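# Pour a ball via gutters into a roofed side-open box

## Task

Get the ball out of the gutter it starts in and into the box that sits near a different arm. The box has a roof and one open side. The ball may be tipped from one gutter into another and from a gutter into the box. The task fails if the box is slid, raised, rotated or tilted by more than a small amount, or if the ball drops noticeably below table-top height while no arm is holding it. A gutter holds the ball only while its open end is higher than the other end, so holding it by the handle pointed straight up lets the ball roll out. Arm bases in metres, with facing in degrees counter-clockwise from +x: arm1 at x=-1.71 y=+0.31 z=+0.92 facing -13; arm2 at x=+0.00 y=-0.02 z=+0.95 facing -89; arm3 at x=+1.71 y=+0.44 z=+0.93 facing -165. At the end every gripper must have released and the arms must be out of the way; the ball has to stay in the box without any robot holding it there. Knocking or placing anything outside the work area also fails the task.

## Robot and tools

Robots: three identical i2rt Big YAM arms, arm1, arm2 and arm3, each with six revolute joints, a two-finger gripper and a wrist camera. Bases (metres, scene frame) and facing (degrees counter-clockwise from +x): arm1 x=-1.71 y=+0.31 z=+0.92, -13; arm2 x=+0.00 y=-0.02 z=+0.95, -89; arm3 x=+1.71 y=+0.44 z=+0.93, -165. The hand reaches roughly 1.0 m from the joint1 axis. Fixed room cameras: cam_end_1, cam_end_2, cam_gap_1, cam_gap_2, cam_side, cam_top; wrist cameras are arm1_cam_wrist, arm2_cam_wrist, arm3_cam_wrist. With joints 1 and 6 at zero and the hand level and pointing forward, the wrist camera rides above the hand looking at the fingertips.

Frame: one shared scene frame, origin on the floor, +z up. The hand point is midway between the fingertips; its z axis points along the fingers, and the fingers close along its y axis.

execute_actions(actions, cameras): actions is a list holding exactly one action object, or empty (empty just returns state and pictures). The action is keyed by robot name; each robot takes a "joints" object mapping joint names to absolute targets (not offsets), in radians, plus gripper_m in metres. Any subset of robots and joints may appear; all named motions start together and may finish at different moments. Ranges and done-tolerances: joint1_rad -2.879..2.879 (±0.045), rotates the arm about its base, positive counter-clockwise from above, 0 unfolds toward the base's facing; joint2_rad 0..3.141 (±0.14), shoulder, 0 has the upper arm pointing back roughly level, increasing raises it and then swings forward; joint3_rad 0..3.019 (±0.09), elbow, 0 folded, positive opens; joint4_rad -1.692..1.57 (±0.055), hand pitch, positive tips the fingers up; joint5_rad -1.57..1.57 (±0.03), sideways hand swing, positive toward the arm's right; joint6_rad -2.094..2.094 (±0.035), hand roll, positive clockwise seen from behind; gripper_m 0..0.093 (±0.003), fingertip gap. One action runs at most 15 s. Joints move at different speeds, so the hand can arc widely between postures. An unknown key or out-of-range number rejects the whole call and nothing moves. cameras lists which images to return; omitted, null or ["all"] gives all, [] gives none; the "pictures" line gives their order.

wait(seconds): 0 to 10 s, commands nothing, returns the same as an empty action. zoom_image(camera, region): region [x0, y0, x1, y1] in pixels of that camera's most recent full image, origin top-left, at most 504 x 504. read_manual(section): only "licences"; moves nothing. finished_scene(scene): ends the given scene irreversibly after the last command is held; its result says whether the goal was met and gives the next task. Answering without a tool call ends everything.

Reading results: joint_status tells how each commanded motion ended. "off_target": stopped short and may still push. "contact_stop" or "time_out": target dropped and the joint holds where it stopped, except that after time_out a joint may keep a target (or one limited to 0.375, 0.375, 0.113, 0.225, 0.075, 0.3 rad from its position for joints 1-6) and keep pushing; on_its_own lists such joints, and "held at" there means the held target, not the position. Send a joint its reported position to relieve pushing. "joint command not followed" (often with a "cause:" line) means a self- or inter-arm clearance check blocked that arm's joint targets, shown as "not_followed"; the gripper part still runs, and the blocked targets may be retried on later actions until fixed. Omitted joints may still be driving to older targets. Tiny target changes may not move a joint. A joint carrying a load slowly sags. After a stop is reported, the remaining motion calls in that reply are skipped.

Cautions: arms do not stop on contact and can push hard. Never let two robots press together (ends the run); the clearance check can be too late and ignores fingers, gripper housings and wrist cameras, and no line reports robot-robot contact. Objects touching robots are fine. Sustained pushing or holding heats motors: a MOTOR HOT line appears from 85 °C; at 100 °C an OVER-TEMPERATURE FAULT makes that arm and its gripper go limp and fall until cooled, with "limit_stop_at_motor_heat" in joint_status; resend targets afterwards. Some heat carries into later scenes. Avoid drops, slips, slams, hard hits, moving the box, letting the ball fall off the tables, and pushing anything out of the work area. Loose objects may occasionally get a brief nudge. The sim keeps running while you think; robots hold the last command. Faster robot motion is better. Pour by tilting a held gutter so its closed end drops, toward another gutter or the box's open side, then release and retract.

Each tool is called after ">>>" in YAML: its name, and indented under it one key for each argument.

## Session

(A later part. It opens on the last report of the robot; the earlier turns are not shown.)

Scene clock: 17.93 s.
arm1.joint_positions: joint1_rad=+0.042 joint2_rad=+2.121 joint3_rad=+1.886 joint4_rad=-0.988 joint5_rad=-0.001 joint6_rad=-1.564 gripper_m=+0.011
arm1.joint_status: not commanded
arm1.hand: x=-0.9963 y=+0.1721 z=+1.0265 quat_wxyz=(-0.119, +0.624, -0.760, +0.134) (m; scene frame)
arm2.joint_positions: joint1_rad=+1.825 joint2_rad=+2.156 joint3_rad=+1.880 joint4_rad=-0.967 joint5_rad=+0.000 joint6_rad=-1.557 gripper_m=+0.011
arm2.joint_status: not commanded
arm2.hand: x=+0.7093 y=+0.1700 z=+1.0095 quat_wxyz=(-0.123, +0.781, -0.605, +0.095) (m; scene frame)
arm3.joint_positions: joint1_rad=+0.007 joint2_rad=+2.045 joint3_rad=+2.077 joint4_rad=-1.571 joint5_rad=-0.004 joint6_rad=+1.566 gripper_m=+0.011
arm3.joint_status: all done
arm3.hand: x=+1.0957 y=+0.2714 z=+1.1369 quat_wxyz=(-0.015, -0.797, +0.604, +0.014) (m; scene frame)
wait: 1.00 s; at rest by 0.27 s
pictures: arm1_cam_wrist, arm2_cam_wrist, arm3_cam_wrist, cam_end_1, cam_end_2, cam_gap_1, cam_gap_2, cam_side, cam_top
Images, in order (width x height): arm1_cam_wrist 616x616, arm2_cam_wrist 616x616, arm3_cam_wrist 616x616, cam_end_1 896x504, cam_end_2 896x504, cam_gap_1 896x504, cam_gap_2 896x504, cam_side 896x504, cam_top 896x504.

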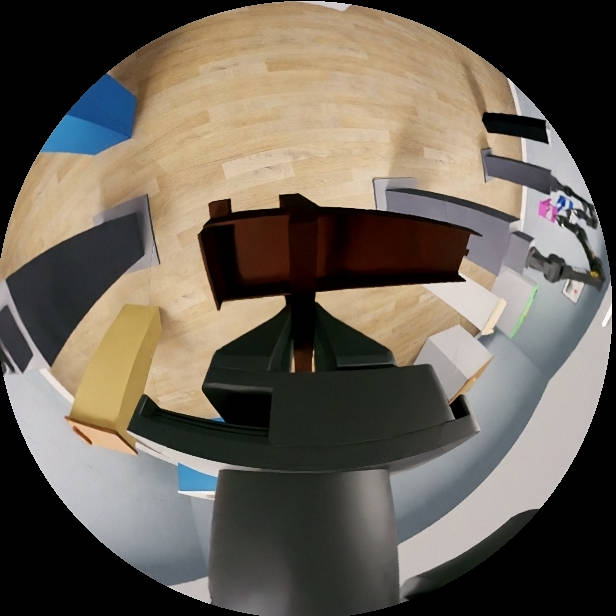

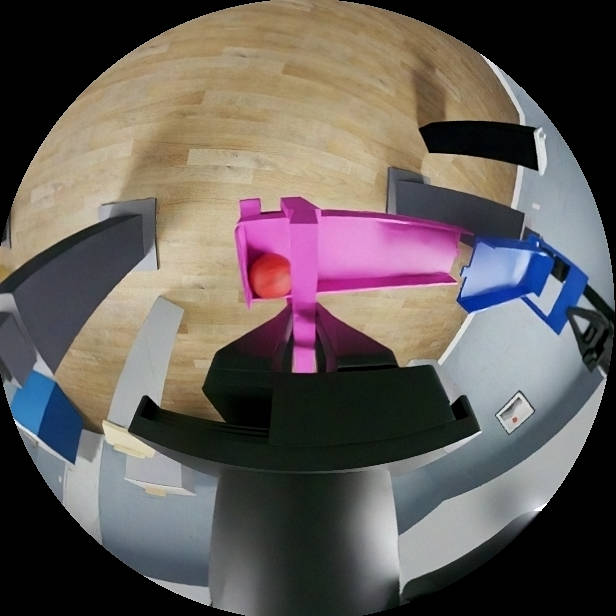

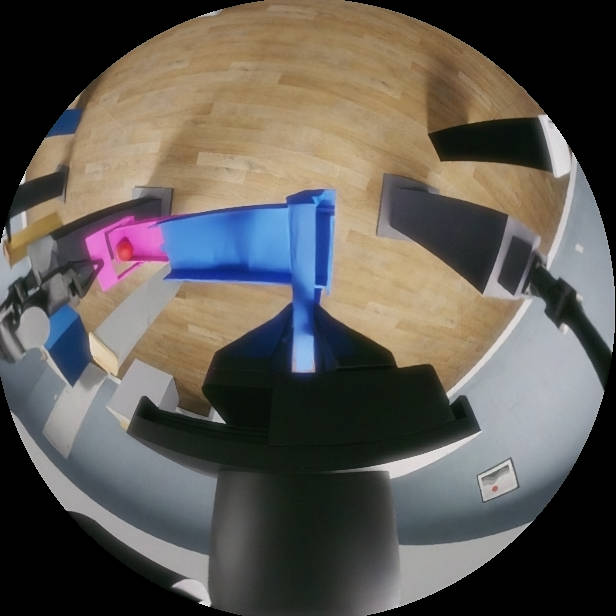

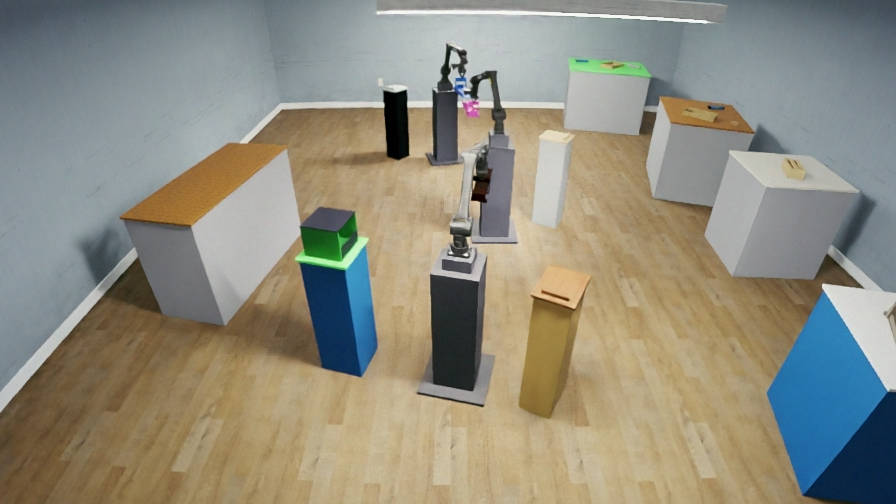

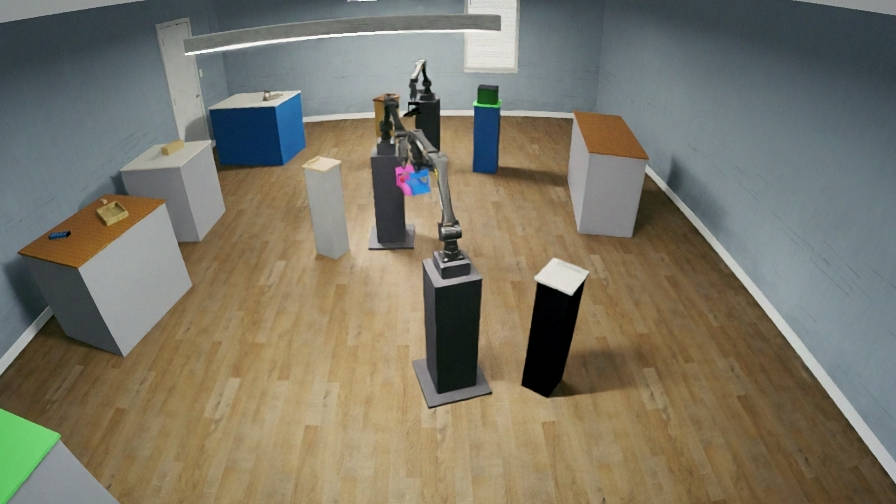

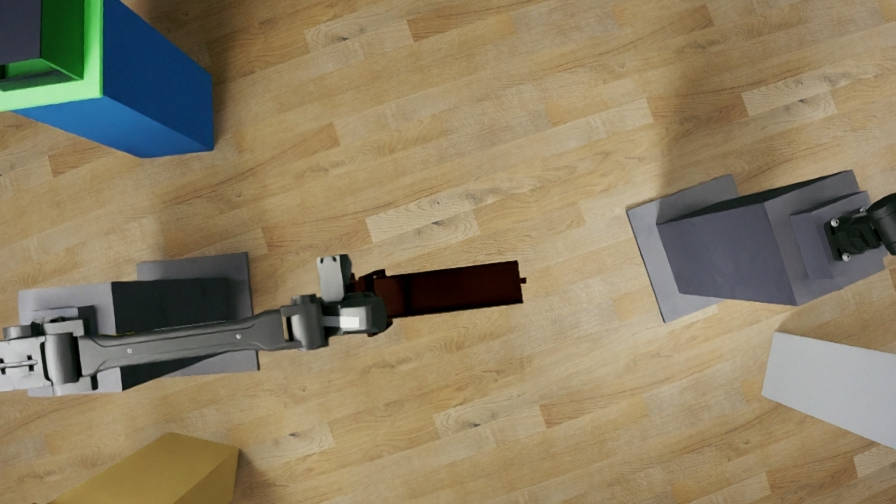

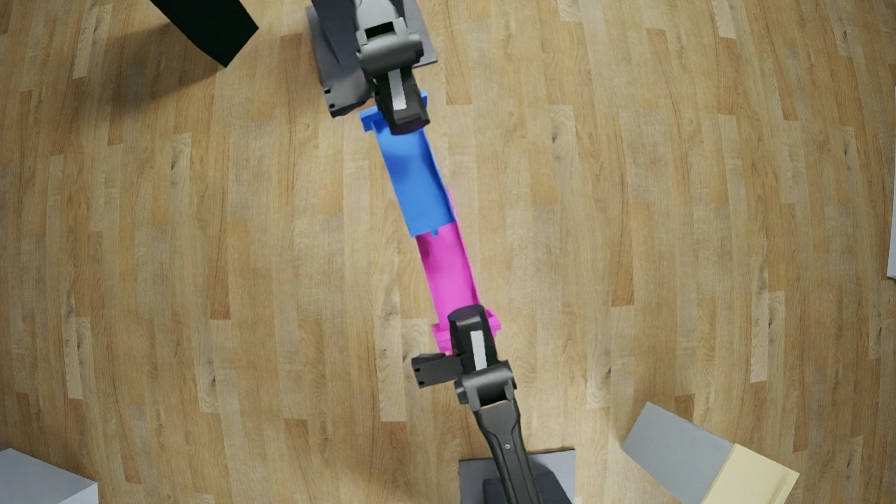

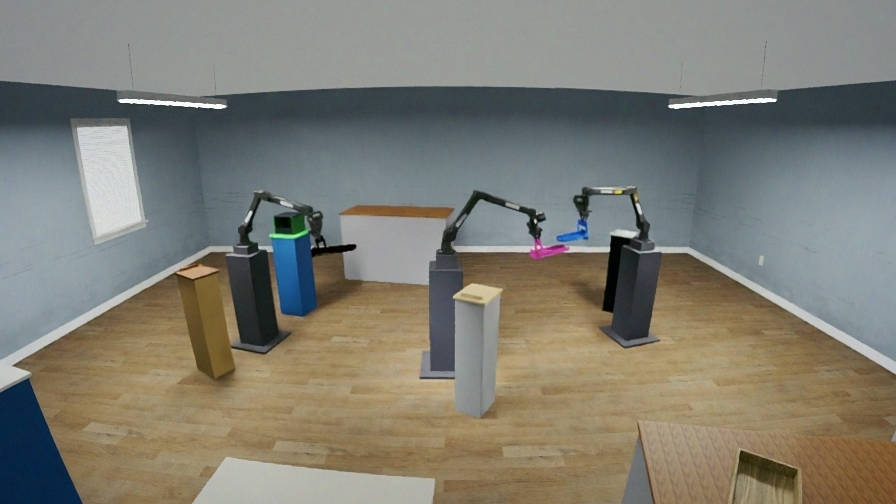

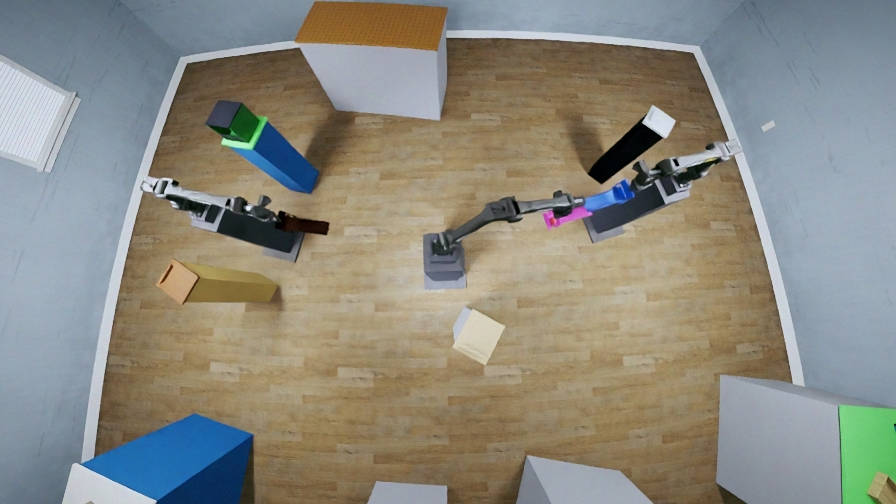

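>>> execute_actions:
  actions:
    - {"arm3":{"joints":{"joint1_rad":-2.14,"joint2_rad":1.55,"joint3_rad":1.35,"joint4_rad":-1.28,"joint5_rad":-0.2,"joint6_rad":0.44}},"arm2":{"joints":{"joint1_rad":1.3,"joint4_rad":-0.8}}}
  cameras: []

>>> execute_actions:
  actions:
    - {"arm3":{"joints":{"joint2_rad":1.8,"joint4_rad":-1.03}},"arm2":{"joints":{"joint1_rad":0.5,"joint2_rad":1.65,"joint3_rad":1.55,"joint4_rad":-0.87}}}
  cameras: []

>>> execute_actions:
  actions:
    - {"arm3":{"joints":{"gripper_m":0.09}},"arm2":{"joints":{"joint1_rad":-0.7}}}
  cameras: []

>>> execute_actions:
  actions:
    - {"arm3":{"joints":{"joint2_rad":1.45}},"arm2":{"joints":{"joint1_rad":-1.78,"joint4_rad":-1.05}}}
  cameras: []

>>> execute_actions:
  actions:
    - {"arm2":{"joints":{"joint2_rad":1.85,"joint3_rad":1.93,"joint4_rad":-1.25}}}
  cameras: ["cam_side","cam_gap_1","cam_end_2"]

>>> zoom_image:
  camera: "cam_side"
  region: [280, 170, 440, 270]

Scene clock: 20.40 s.
arm1.joint_positions: joint1_rad=+0.042 joint2_rad=+2.121 joint3_rad=+1.886 joint4_rad=-0.988 joint5_rad=-0.001 joint6_rad=-1.564 gripper_m=+0.011
arm1.joint_status: not commanded
arm1.hand: x=-0.9963 y=+0.1721 z=+1.0265 quat_wxyz=(-0.119, +0.624, -0.760, +0.134) (m; scene frame)
arm2.joint_positions: joint1_rad=+1.302 joint2_rad=+2.156 joint3_rad=+1.880 joint4_rad=-0.823 joint5_rad=+0.000 joint6_rad=-1.558 gripper_m=+0.011
arm2.joint_status: all done
arm2.hand: x=+0.7427 y=-0.2180 z=+1.0258 quat_wxyz=(-0.136, +0.591, -0.774, +0.182) (m; scene frame)
arm3.joint_positions: joint1_rad=-2.146 joint2_rad=+1.577 joint3_rad=+1.332 joint4_rad=-1.283 joint5_rad=-0.195 joint6_rad=+0.451 gripper_m=+0.011
arm3.joint_status: all done
arm3.hand: x=+1.8308 y=+0.9042 z=+1.1038 quat_wxyz=(-0.063, -0.393, +0.914, +0.085) (m; scene frame)
pictures: none
No camera images: the call's "cameras" was empty. Leave "cameras" out to get every camera's image.

Scene clock: 21.97 s.
arm1.joint_positions: joint1_rad=+0.042 joint2_rad=+2.121 joint3_rad=+1.886 joint4_rad=-0.988 joint5_rad=-0.001 joint6_rad=-1.564 gripper_m=+0.011
arm1.joint_status: not commanded
arm1.hand: x=-0.9963 y=+0.1721 z=+1.0265 quat_wxyz=(-0.119, +0.624, -0.760, +0.134) (m; scene frame)
arm2.joint_positions: joint1_rad=+0.498 joint2_rad=+1.661 joint3_rad=+1.541 joint4_rad=-0.865 joint5_rad=+0.001 joint6_rad=-1.559 gripper_m=+0.011
arm2.joint_status: all done
arm2.hand: x=+0.3151 y=-0.5792 z=+1.2007 quat_wxyz=(-0.066, +0.238, -0.927, +0.281) (m; scene frame)
arm3.joint_positions: joint1_rad=-2.148 joint2_rad=+1.807 joint3_rad=+1.334 joint4_rad=-1.048 joint5_rad=-0.202 joint6_rad=+0.446 gripper_m=+0.011
arm3.joint_status: all done
arm3.hand: x=+1.8466 y=+0.9576 z=+0.9971 quat_wxyz=(-0.063, -0.394, +0.912, +0.090) (m; scene frame)
pictures: none
No camera images: the call's "cameras" was empty. Leave "cameras" out to get every camera's image.

Scene clock: 23.67 s.
arm1.joint_positions: joint1_rad=+0.042 joint2_rad=+2.121 joint3_rad=+1.886 joint4_rad=-0.988 joint5_rad=-0.001 joint6_rad=-1.564 gripper_m=+0.011
arm1.joint_status: not commanded
arm1.hand: x=-0.9963 y=+0.1721 z=+1.0265 quat_wxyz=(-0.119, +0.624, -0.760, +0.134) (m; scene frame)
arm2.joint_positions: joint1_rad=-0.708 joint2_rad=+1.674 joint3_rad=+1.541 joint4_rad=-0.865 joint5_rad=+0.002 joint6_rad=-1.559 gripper_m=+0.011
arm2.joint_status: all done
arm2.hand: x=-0.4072 y=-0.5126 z=+1.2024 quat_wxyz=(+0.101, -0.331, -0.898, +0.272) (m; scene frame)
arm3.joint_positions: joint1_rad=-2.148 joint2_rad=+1.807 joint3_rad=+1.334 joint4_rad=-1.044 joint5_rad=-0.201 joint6_rad=+0.446 gripper_m=+0.090
arm3.joint_status: all done
arm3.hand: x=+1.8470 y=+0.9586 z=+0.9972 quat_wxyz=(-0.061, -0.394, +0.912, +0.091) (m; scene frame)
pictures: none
No camera images: the call's "cameras" was empty. Leave "cameras" out to get every camera's image.

Scene clock: 25.30 s.
arm1.joint_positions: joint1_rad=+0.042 joint2_rad=+2.121 joint3_rad=+1.886 joint4_rad=-0.988 joint5_rad=-0.001 joint6_rad=-1.564 gripper_m=+0.011
arm1.joint_status: not commanded
arm1.hand: x=-0.9963 y=+0.1721 z=+1.0265 quat_wxyz=(-0.119, +0.624, -0.760, +0.134) (m; scene frame)
arm2.joint_positions: joint1_rad=-1.788 joint2_rad=+1.674 joint3_rad=+1.541 joint4_rad=-1.041 joint5_rad=+0.003 joint6_rad=-1.560 gripper_m=+0.011
arm2.joint_status: all done
arm2.hand: x=-0.5860 y=+0.1016 z=+1.1800 quat_wxyz=(+0.154, -0.764, -0.613, +0.132) (m; scene frame)
arm3.joint_positions: joint1_rad=-2.148 joint2_rad=+1.444 joint3_rad=+1.334 joint4_rad=-1.042 joint5_rad=-0.201 joint6_rad=+0.446 gripper_m=+0.090
arm3.joint_status: all done
arm3.hand: x=+1.8458 y=+0.9479 z=+1.1816 quat_wxyz=(+0.059, -0.402, +0.886, +0.225) (m; scene frame)
pictures: none
No camera images: the call's "cameras" was empty. Leave "cameras" out to get every camera's image.

Scene clock: 26.47 s.
arm1.joint_positions: joint1_rad=+0.042 joint2_rad=+2.121 joint3_rad=+1.886 joint4_rad=-0.988 joint5_rad=-0.001 joint6_rad=-1.564 gripper_m=+0.011
arm1.joint_status: not commanded
arm1.hand: x=-0.9963 y=+0.1721 z=+1.0265 quat_wxyz=(-0.119, +0.624, -0.760, +0.134) (m; scene frame)
arm2.joint_positions: joint1_rad=-1.788 joint2_rad=+1.893 joint3_rad=+1.860 joint4_rad=-1.240 joint5_rad=+0.003 joint6_rad=-1.560 gripper_m=+0.011
arm2.joint_status: all done
arm2.hand: x=-0.6429 y=+0.1134 z=+1.1791 quat_wxyz=(+0.117, -0.770, -0.618, +0.102) (m; scene frame)
arm3.joint_positions: joint1_rad=-2.148 joint2_rad=+1.444 joint3_rad=+1.334 joint4_rad=-1.042 joint5_rad=-0.201 joint6_rad=+0.446 gripper_m=+0.090
arm3.joint_status: not commanded
arm3.hand: x=+1.8458 y=+0.9479 z=+1.1816 quat_wxyz=(+0.059, -0.402, +0.886, +0.225) (m; scene frame)
pictures: cam_end_2, cam_gap_1, cam_side
Images, in order (width x height): cam_end_2 896x504, cam_gap_1 896x504, cam_side 896x504.

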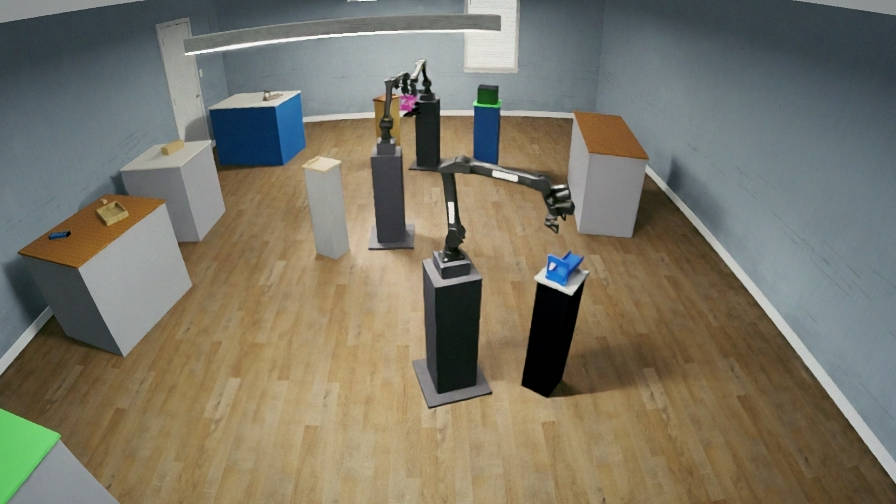

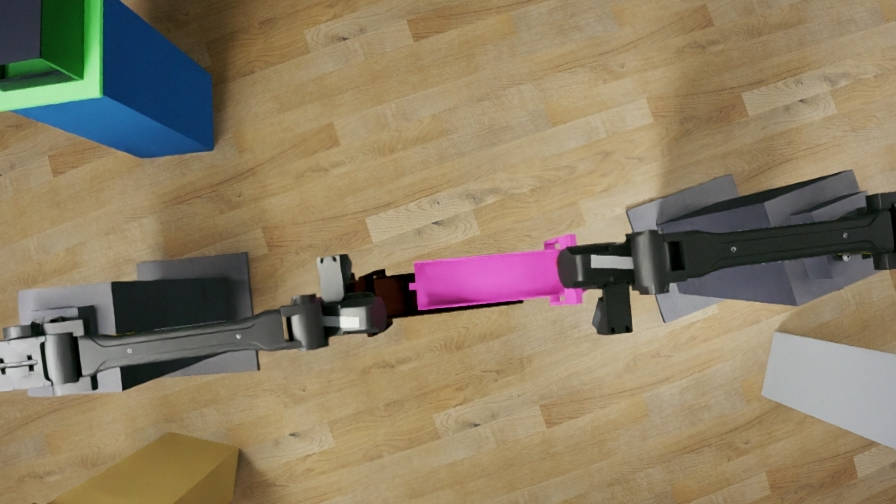

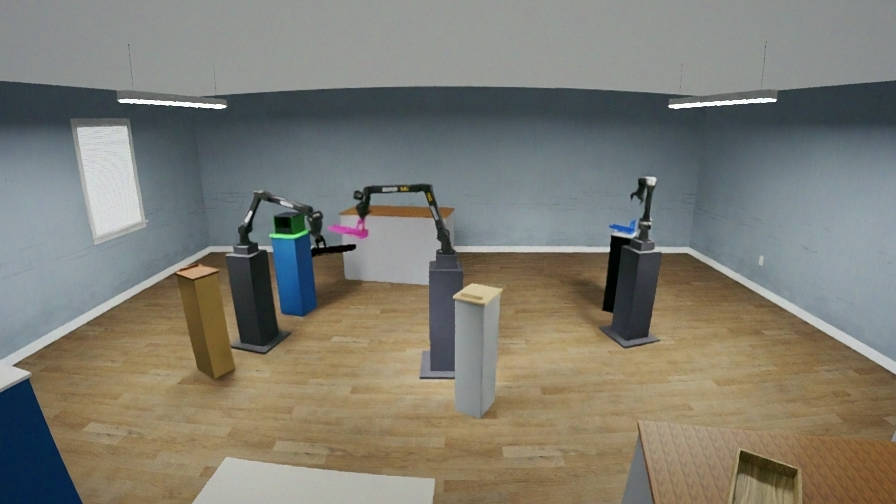

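Region (280, 170, 440, 270) of cam_side's 896x504 image, scaled by 3.150, with more detail than that image has; it fills the top 315 rows of this view, and the rest is white.

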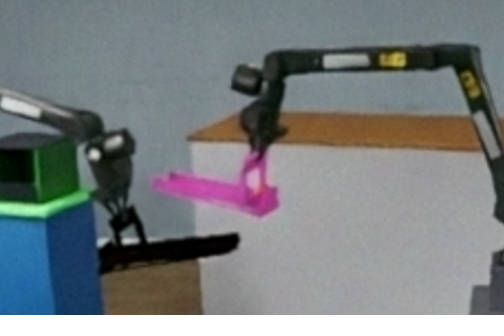

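Slight shift toward -y, pour.

>>> execute_actions:
  actions:
    - {"arm2":{"joints":{"joint1_rad":-1.76,"joint4_rad":-1.53}}}
  cameras: []

>>> wait:
  seconds: 1

Scene clock: 27.57 s.
arm1.joint_positions: joint1_rad=+0.042 joint2_rad=+2.121 joint3_rad=+1.886 joint4_rad=-0.988 joint5_rad=-0.001 joint6_rad=-1.564 gripper_m=+0.011
arm1.joint_status: not commanded
arm1.hand: x=-0.9963 y=+0.1721 z=+1.0265 quat_wxyz=(-0.119, +0.624, -0.760, +0.134) (m; scene frame)
arm2.joint_positions: joint1_rad=-1.763 joint2_rad=+1.893 joint3_rad=+1.860 joint4_rad=-1.516 joint5_rad=+0.002 joint6_rad=-1.559 gripper_m=+0.011
arm2.joint_status: all done
arm2.hand: x=-0.5804 y=+0.0854 z=+1.1676 quat_wxyz=(+0.011, -0.772, -0.636, +0.015) (m; scene frame)
arm3.joint_positions: joint1_rad=-2.148 joint2_rad=+1.444 joint3_rad=+1.334 joint4_rad=-1.042 joint5_rad=-0.201 joint6_rad=+0.446 gripper_m=+0.090
arm3.joint_status: not commanded
arm3.hand: x=+1.8458 y=+0.9479 z=+1.1816 quat_wxyz=(+0.059, -0.402, +0.886, +0.225) (m; scene frame)
pictures: none
No camera images: the call's "cameras" was empty. Leave "cameras" out to get every camera's image.

Scene clock: 28.57 s.
arm1.joint_positions: joint1_rad=+0.042 joint2_rad=+2.121 joint3_rad=+1.886 joint4_rad=-0.988 joint5_rad=+0.001 joint6_rad=-1.565 gripper_m=+0.011
arm1.joint_status: not commanded
arm1.hand: x=-0.9961 y=+0.1718 z=+1.0267 quat_wxyz=(-0.118, +0.625, -0.760, +0.134) (m; scene frame)
arm2.joint_positions: joint1_rad=-1.763 joint2_rad=+1.893 joint3_rad=+1.860 joint4_rad=-1.516 joint5_rad=+0.002 joint6_rad=-1.559 gripper_m=+0.011
arm2.joint_status: all done
arm2.hand: x=-0.5804 y=+0.0854 z=+1.1676 quat_wxyz=(+0.011, -0.772, -0.636, +0.015) (m; scene frame)
arm3.joint_positions: joint1_rad=-2.148 joint2_rad=+1.444 joint3_rad=+1.334 joint4_rad=-1.042 joint5_rad=-0.201 joint6_rad=+0.446 gripper_m=+0.090
arm3.joint_status: not commanded
arm3.hand: x=+1.8458 y=+0.9479 z=+1.1816 quat_wxyz=(+0.059, -0.402, +0.886, +0.225) (m; scene frame)
wait: 1.00 s; at rest by 0.27 s
pictures: arm1_cam_wrist, arm2_cam_wrist, arm3_cam_wrist, cam_end_1, cam_end_2, cam_gap_1, cam_gap_2, cam_side, cam_top
Images, in order (width x height): arm1_cam_wrist 616x616, arm2_cam_wrist 616x616, arm3_cam_wrist 616x616, cam_end_1 896x504, cam_end_2 896x504, cam_gap_1 896x504, cam_gap_2 896x504, cam_side 896x504, cam_top 896x504.

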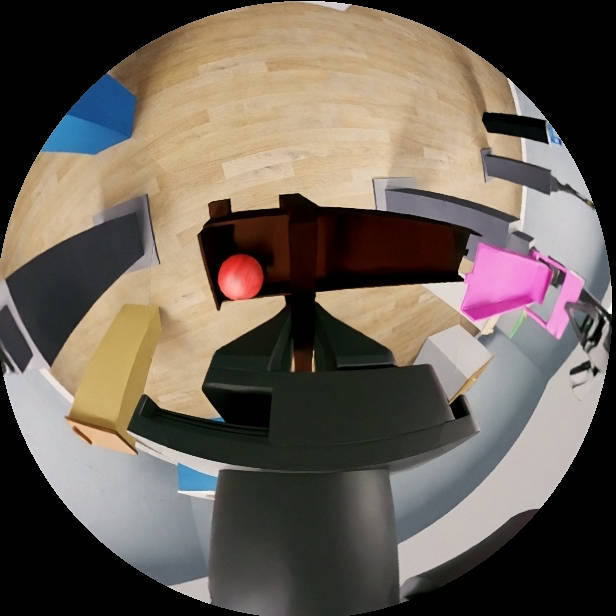

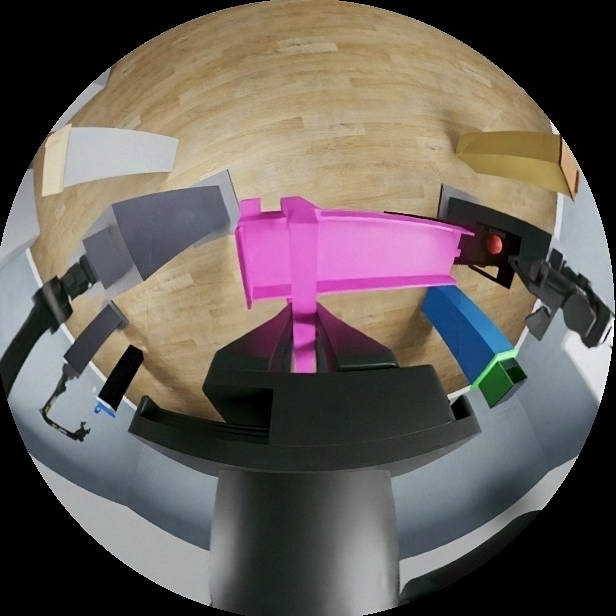

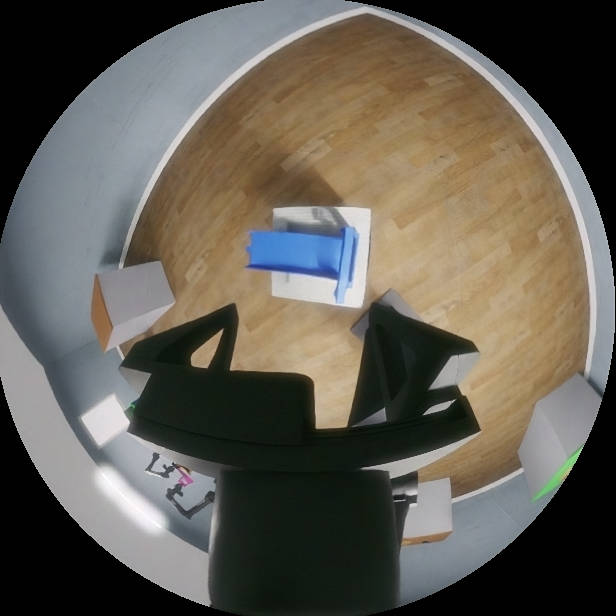

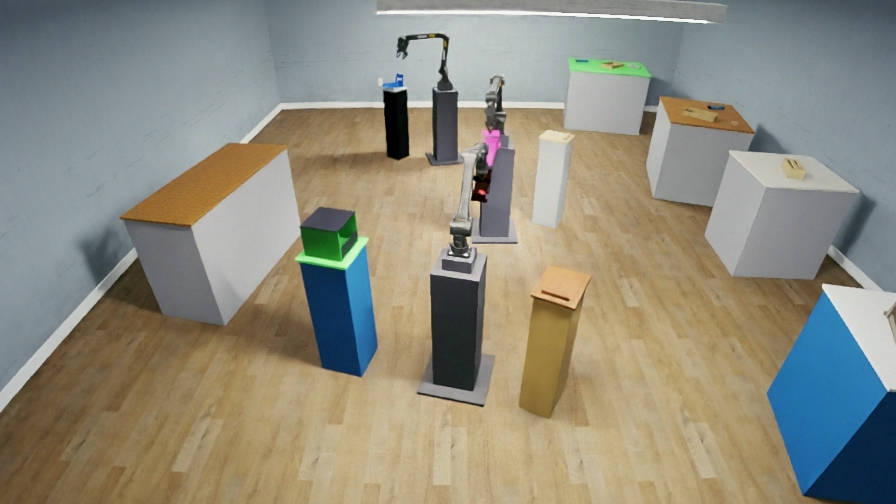

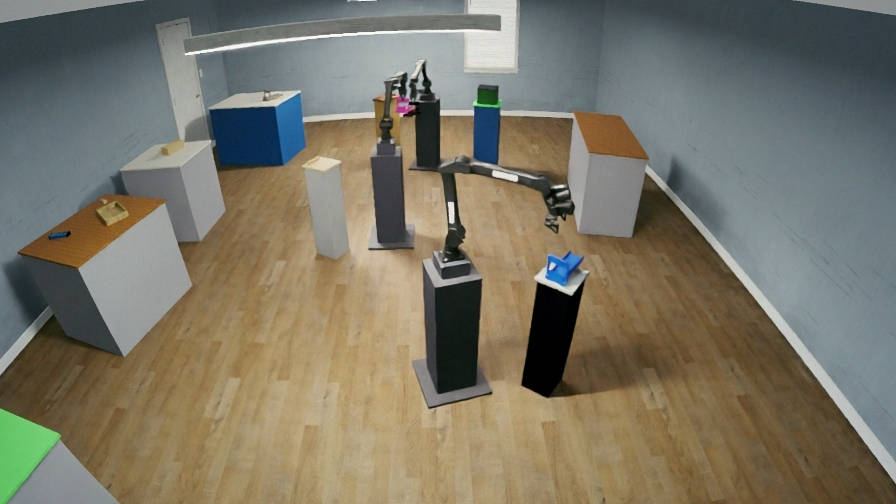

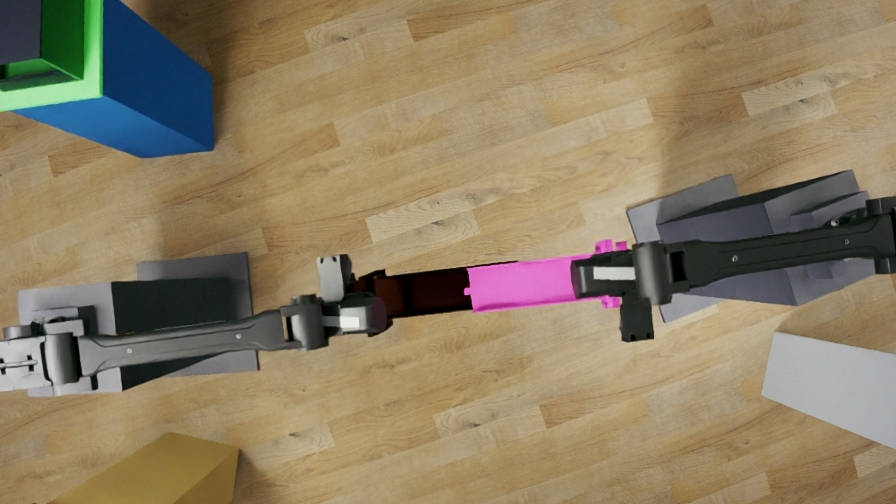

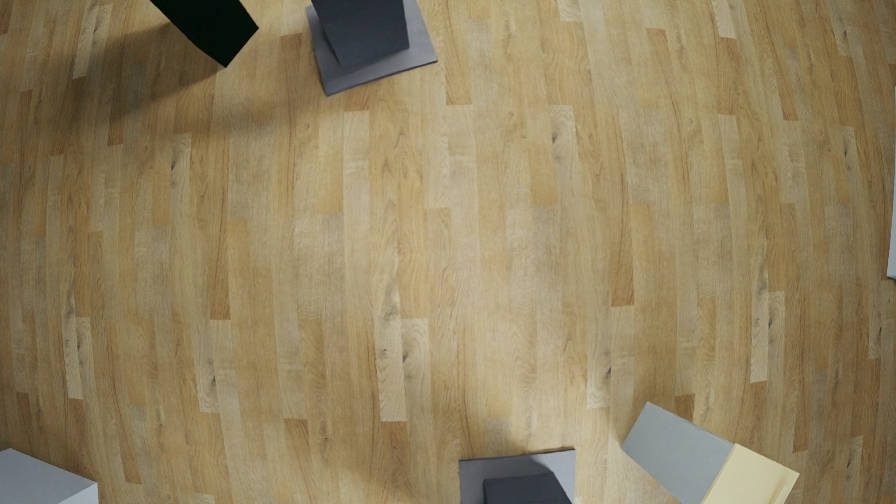

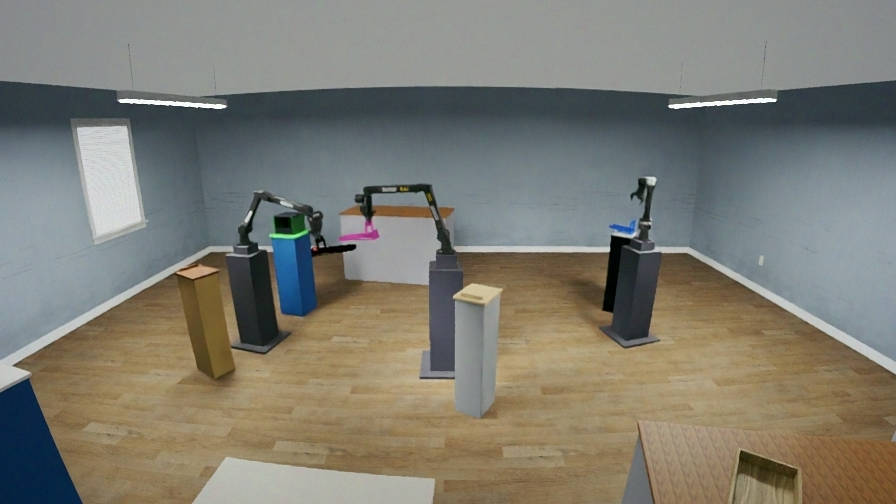

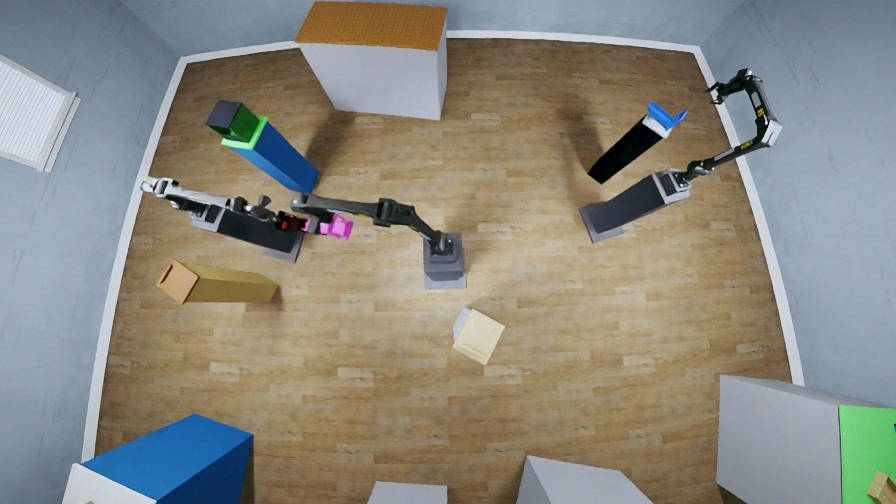

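>>> execute_actions:
  actions:
    - {"arm2":{"joints":{"joint1_rad":0.486,"joint2_rad":1.6,"joint3_rad":1.34,"joint4_rad":-1.3,"joint6_rad":-0.52}},"arm1":{"joints":{"joint2_rad":1.4,"joint3_rad":1.4,"joint4_rad":-1.0}}}
  cameras: []

>>> execute_actions:
  actions:
    - {"arm2":{"joints":{"joint2_rad":1.81,"joint4_rad":-1.07}},"arm1":{"joints":{"joint1_rad":0.6,"joint2_rad":0.5,"joint3_rad":0.62,"joint4_rad":-1.25}}}
  cameras: []

>>> execute_actions:
  actions:
    - {"arm2":{"joints":{"gripper_m":0.09}},"arm1":{"joints":{"joint1_rad":1.53}}}
  cameras: ["arm1_cam_wrist","cam_end_1","cam_top"]

>>> zoom_image:
  camera: "cam_end_1"
  region: [280, 170, 480, 290]

Scene clock: 30.93 s.
arm1.joint_positions: joint1_rad=+0.042 joint2_rad=+1.406 joint3_rad=+1.390 joint4_rad=-0.997 joint5_rad=+0.001 joint6_rad=-1.565 gripper_m=+0.011
arm1.joint_status: all done
arm1.hand: x=-1.1898 y=+0.2064 z=+1.2269 quat_wxyz=(-0.183, +0.609, -0.742, +0.213) (m; scene frame)
arm2.joint_positions: joint1_rad=+0.493 joint2_rad=+1.639 joint3_rad=+1.334 joint4_rad=-1.306 joint5_rad=-0.003 joint6_rad=-0.537 gripper_m=+0.011
arm2.joint_status: all done
arm2.hand: x=+0.2296 y=-0.4335 z=+1.0934 quat_wxyz=(+0.019, -0.261, -0.965, -0.010) (m; scene frame)
arm3.joint_positions: joint1_rad=-2.148 joint2_rad=+1.444 joint3_rad=+1.334 joint4_rad=-1.042 joint5_rad=-0.201 joint6_rad=+0.446 gripper_m=+0.090
arm3.joint_status: not commanded
arm3.hand: x=+1.8458 y=+0.9479 z=+1.1816 quat_wxyz=(+0.059, -0.402, +0.886, +0.225) (m; scene frame)
pictures: none
No camera images: the call's "cameras" was empty. Leave "cameras" out to get every camera's image.

Scene clock: 32.43 s.
arm1.joint_positions: joint1_rad=+0.588 joint2_rad=+0.512 joint3_rad=+0.606 joint4_rad=-1.249 joint5_rad=-0.001 joint6_rad=-1.567 gripper_m=+0.011
arm1.joint_status: all done
arm1.hand: x=-1.5257 y=+0.3797 z=+1.1099 quat_wxyz=(-0.177, +0.801, -0.558, +0.120) (m; scene frame)
arm2.joint_positions: joint1_rad=+0.491 joint2_rad=+1.802 joint3_rad=+1.334 joint4_rad=-1.087 joint5_rad=+0.022 joint6_rad=-0.528 gripper_m=+0.012
arm2.joint_status: all done
arm2.hand: x=+0.2479 y=-0.4800 z=+1.0155 quat_wxyz=(+0.008, -0.267, -0.964, +0.019) (m; scene frame)
arm3.joint_positions: joint1_rad=-2.148 joint2_rad=+1.444 joint3_rad=+1.334 joint4_rad=-1.042 joint5_rad=-0.201 joint6_rad=+0.446 gripper_m=+0.090
arm3.joint_status: not commanded
arm3.hand: x=+1.8458 y=+0.9479 z=+1.1816 quat_wxyz=(+0.059, -0.402, +0.886, +0.225) (m; scene frame)
pictures: none
No camera images: the call's "cameras" was empty. Leave "cameras" out to get every camera's image.

Scene clock: 33.87 s.
arm1.joint_positions: joint1_rad=+1.519 joint2_rad=+0.512 joint3_rad=+0.606 joint4_rad=-1.249 joint5_rad=+0.000 joint6_rad=-1.567 gripper_m=+0.011
arm1.joint_status: all done
arm1.hand: x=-1.6601 y=+0.5048 z=+1.1091 quat_wxyz=(-0.210, +0.967, -0.138, +0.035) (m; scene frame)
arm2.joint_positions: joint1_rad=+0.491 joint2_rad=+1.804 joint3_rad=+1.334 joint4_rad=-1.087 joint5_rad=+0.002 joint6_rad=-0.528 gripper_m=+0.090
arm2.joint_status: all done
arm2.hand: x=+0.2507 y=-0.4785 z=+1.0143 quat_wxyz=(+0.002, -0.267, -0.964, +0.011) (m; scene frame)
arm3.joint_positions: joint1_rad=-2.148 joint2_rad=+1.444 joint3_rad=+1.334 joint4_rad=-1.042 joint5_rad=-0.201 joint6_rad=+0.446 gripper_m=+0.090
arm3.joint_status: not commanded
arm3.hand: x=+1.8458 y=+0.9479 z=+1.1816 quat_wxyz=(+0.059, -0.402, +0.886, +0.225) (m; scene frame)
pictures: arm1_cam_wrist, cam_end_1, cam_top
Images, in order (width x height): arm1_cam_wrist 616x616, cam_end_1 896x504, cam_top 896x504.

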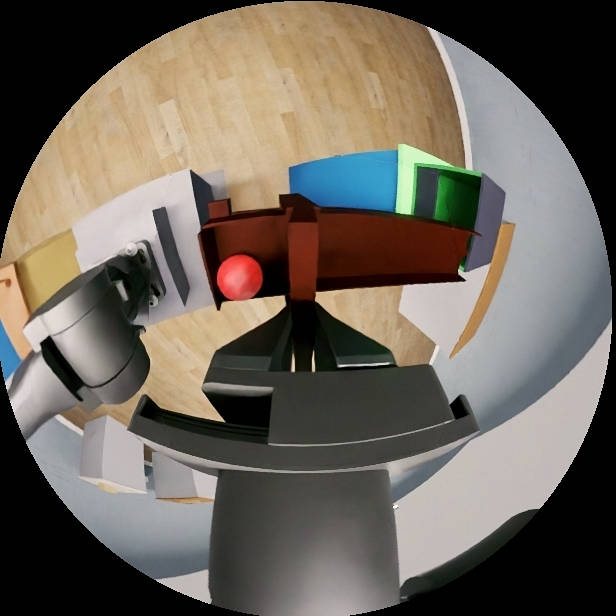

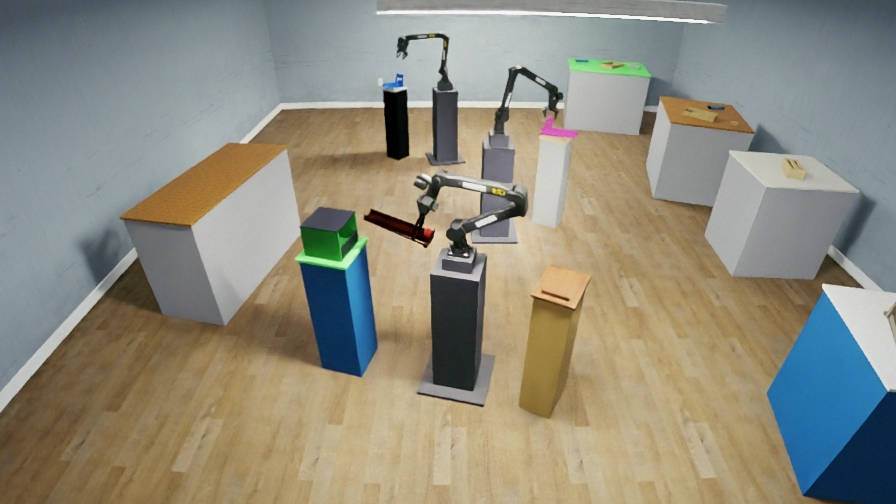

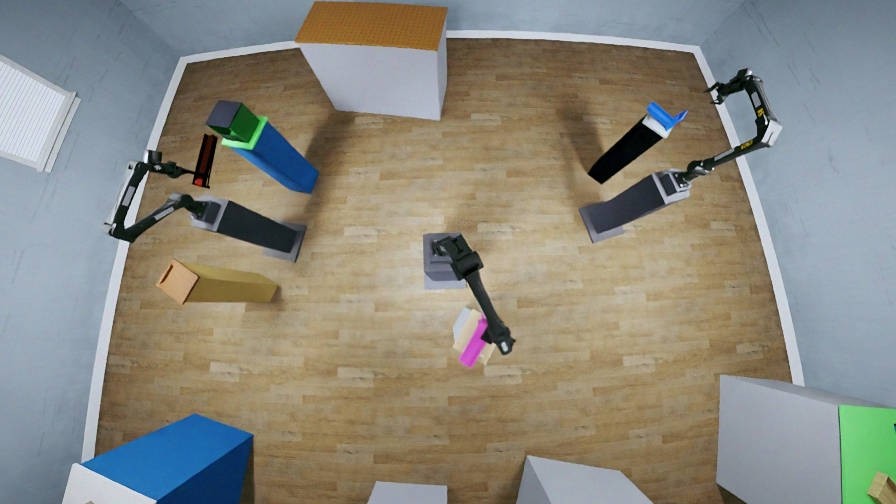

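Region (280, 170, 480, 290) of cam_end_1's 896x504 image, scaled by 2.520, with more detail than that image has; it fills the top 302 rows of this view, and the rest is white.

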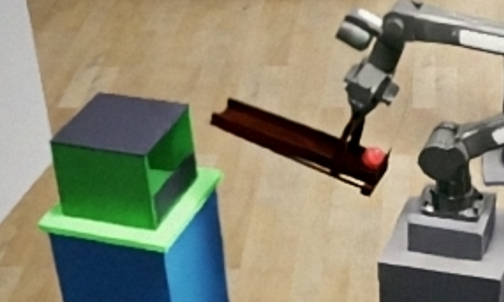

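>>> execute_actions:
  actions:
    - {"arm2":{"joints":{"joint2_rad":1.45}},"arm1":{"joints":{"joint1_rad":1.7,"joint2_rad":0.85,"joint3_rad":0.7,"joint4_rad":-1.1}}}
  cameras: ["arm1_cam_wrist","cam_end_1"]

>>> zoom_image:
  camera: "cam_end_1"
  region: [280, 170, 480, 290]

Scene clock: 35.40 s.
arm1.joint_positions: joint1_rad=+1.691 joint2_rad=+0.864 joint3_rad=+0.643 joint4_rad=-1.121 joint5_rad=-0.001 joint6_rad=-1.567 gripper_m=+0.011
arm1.joint_status: all done
arm1.hand: x=-1.6883 y=+0.5633 z=+1.0623 quat_wxyz=(-0.119, +0.991, -0.056, +0.012) (m; scene frame)
arm2.joint_positions: joint1_rad=+0.491 joint2_rad=+1.449 joint3_rad=+1.334 joint4_rad=-1.087 joint5_rad=+0.002 joint6_rad=-0.528 gripper_m=+0.090
arm2.joint_status: all done
arm2.hand: x=+0.2494 y=-0.4701 z=+1.1912 quat_wxyz=(-0.122, -0.261, -0.948, +0.138) (m; scene frame)
arm3.joint_positions: joint1_rad=-2.148 joint2_rad=+1.444 joint3_rad=+1.334 joint4_rad=-1.042 joint5_rad=-0.201 joint6_rad=+0.446 gripper_m=+0.090
arm3.joint_status: not commanded
arm3.hand: x=+1.8458 y=+0.9479 z=+1.1816 quat_wxyz=(+0.059, -0.402, +0.886, +0.225) (m; scene frame)
pictures: arm1_cam_wrist, cam_end_1
Images, in order (width x height): arm1_cam_wrist 616x616, cam_end_1 896x504.

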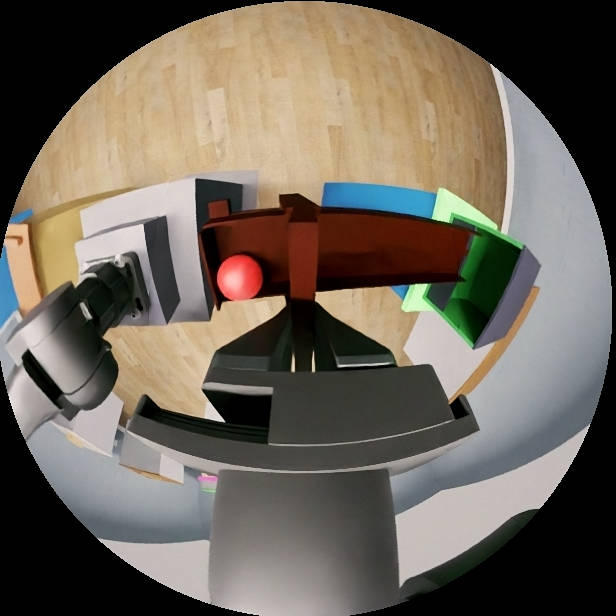

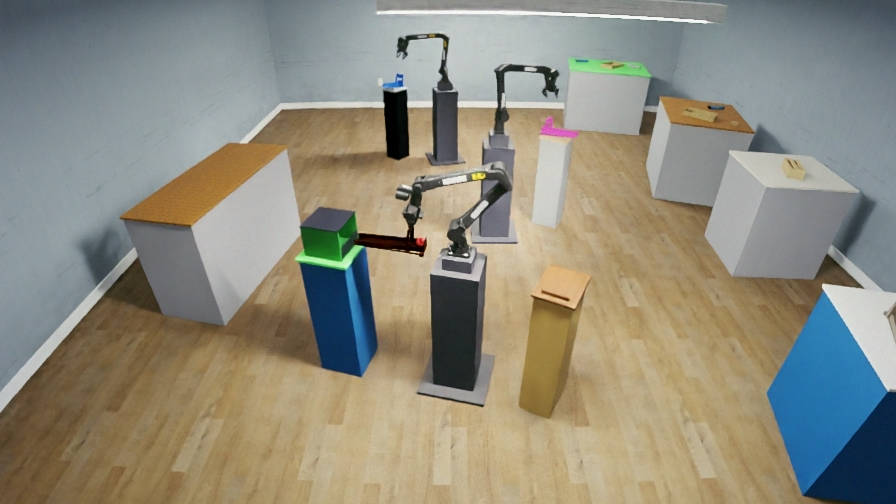

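Region (280, 170, 480, 290) of cam_end_1's 896x504 image, scaled by 2.520, with more detail than that image has; it fills the top 302 rows of this view, and the rest is white.

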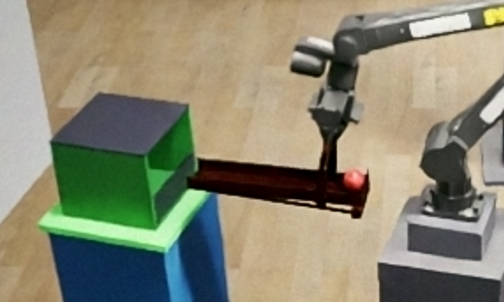

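>>> execute_actions:
  actions:
    - {"arm1":{"joints":{"joint1_rad":1.63,"joint3_rad":0.8,"joint4_rad":-1.2}}}
  cameras: []

>>> execute_actions:
  actions:
    - {"arm1":{"joints":{"joint2_rad":1.04,"joint3_rad":0.94,"joint4_rad":-1.14}}}
  cameras: ["arm1_cam_wrist","cam_end_1"]

>>> zoom_image:
  camera: "cam_end_1"
  region: [280, 170, 480, 290]

Scene clock: 36.43 s.
arm1.joint_positions: joint1_rad=+1.641 joint2_rad=+0.863 joint3_rad=+0.746 joint4_rad=-1.189 joint5_rad=+0.000 joint6_rad=-1.567 gripper_m=+0.011
arm1.joint_status: all done
arm1.hand: x=-1.6737 y=+0.5758 z=+1.1037 quat_wxyz=(-0.136, +0.987, -0.080, +0.017) (m; scene frame)
arm2.joint_positions: joint1_rad=+0.491 joint2_rad=+1.449 joint3_rad=+1.334 joint4_rad=-1.087 joint5_rad=+0.002 joint6_rad=-0.528 gripper_m=+0.090
arm2.joint_status: not commanded
arm2.hand: x=+0.2494 y=-0.4701 z=+1.1912 quat_wxyz=(-0.122, -0.261, -0.948, +0.138) (m; scene frame)
arm3.joint_positions: joint1_rad=-2.148 joint2_rad=+1.444 joint3_rad=+1.334 joint4_rad=-1.042 joint5_rad=-0.201 joint6_rad=+0.446 gripper_m=+0.090
arm3.joint_status: not commanded
arm3.hand: x=+1.8458 y=+0.9479 z=+1.1816 quat_wxyz=(+0.059, -0.402, +0.886, +0.225) (m; scene frame)
pictures: none
No camera images: the call's "cameras" was empty. Leave "cameras" out to get every camera's image.

Scene clock: 37.33 s.
arm1.joint_positions: joint1_rad=+1.641 joint2_rad=+1.049 joint3_rad=+0.874 joint4_rad=-1.164 joint5_rad=+0.000 joint6_rad=-1.566 gripper_m=+0.011
arm1.joint_status: all done
arm1.hand: x=-1.6653 y=+0.6289 z=+1.1108 quat_wxyz=(-0.120, +0.989, -0.081, +0.015) (m; scene frame)
arm2.joint_positions: joint1_rad=+0.491 joint2_rad=+1.449 joint3_rad=+1.334 joint4_rad=-1.087 joint5_rad=+0.002 joint6_rad=-0.528 gripper_m=+0.090
arm2.joint_status: not commanded
arm2.hand: x=+0.2494 y=-0.4701 z=+1.1912 quat_wxyz=(-0.122, -0.261, -0.948, +0.138) (m; scene frame)
arm3.joint_positions: joint1_rad=-2.148 joint2_rad=+1.444 joint3_rad=+1.334 joint4_rad=-1.042 joint5_rad=-0.201 joint6_rad=+0.446 gripper_m=+0.090
arm3.joint_status: not commanded
arm3.hand: x=+1.8458 y=+0.9479 z=+1.1816 quat_wxyz=(+0.059, -0.402, +0.886, +0.225) (m; scene frame)
pictures: arm1_cam_wrist, cam_end_1
Images, in order (width x height): arm1_cam_wrist 616x616, cam_end_1 896x504.

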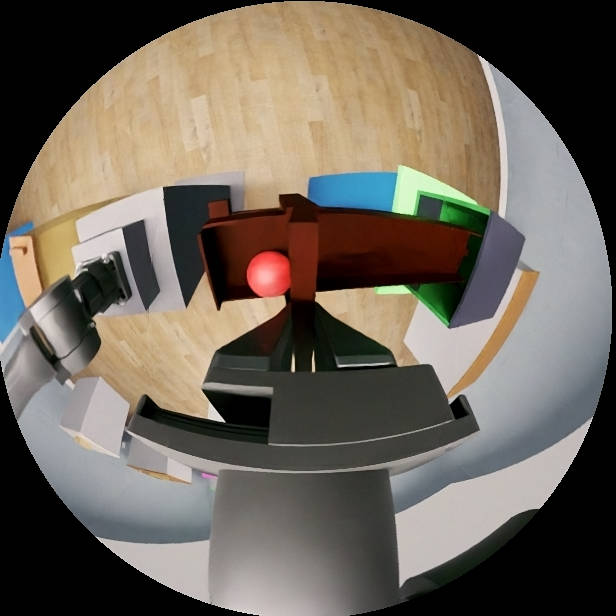

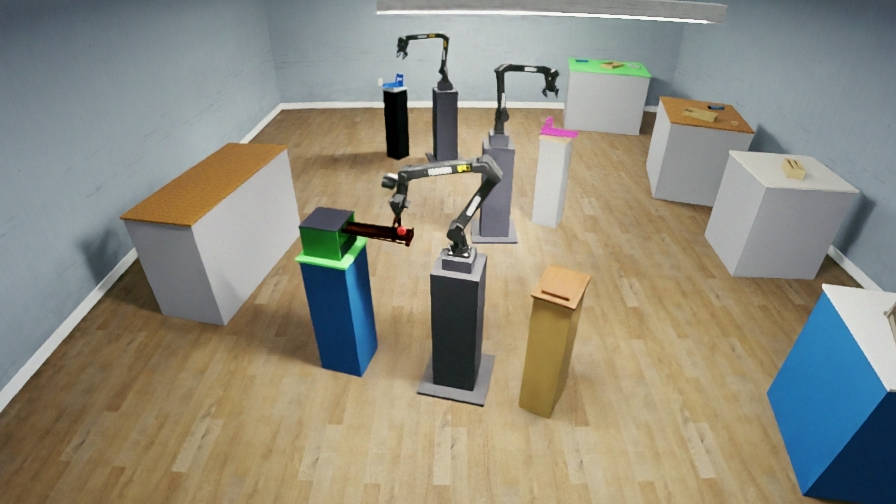

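Region (280, 170, 480, 290) of cam_end_1's 896x504 image, scaled by 2.520, with more detail than that image has; it fills the top 302 rows of this view, and the rest is white.

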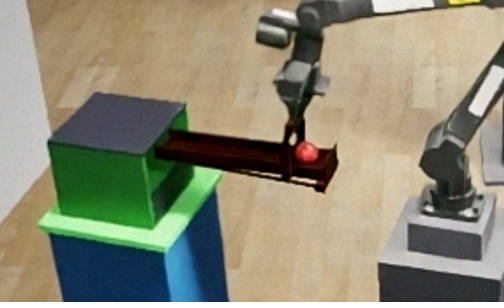

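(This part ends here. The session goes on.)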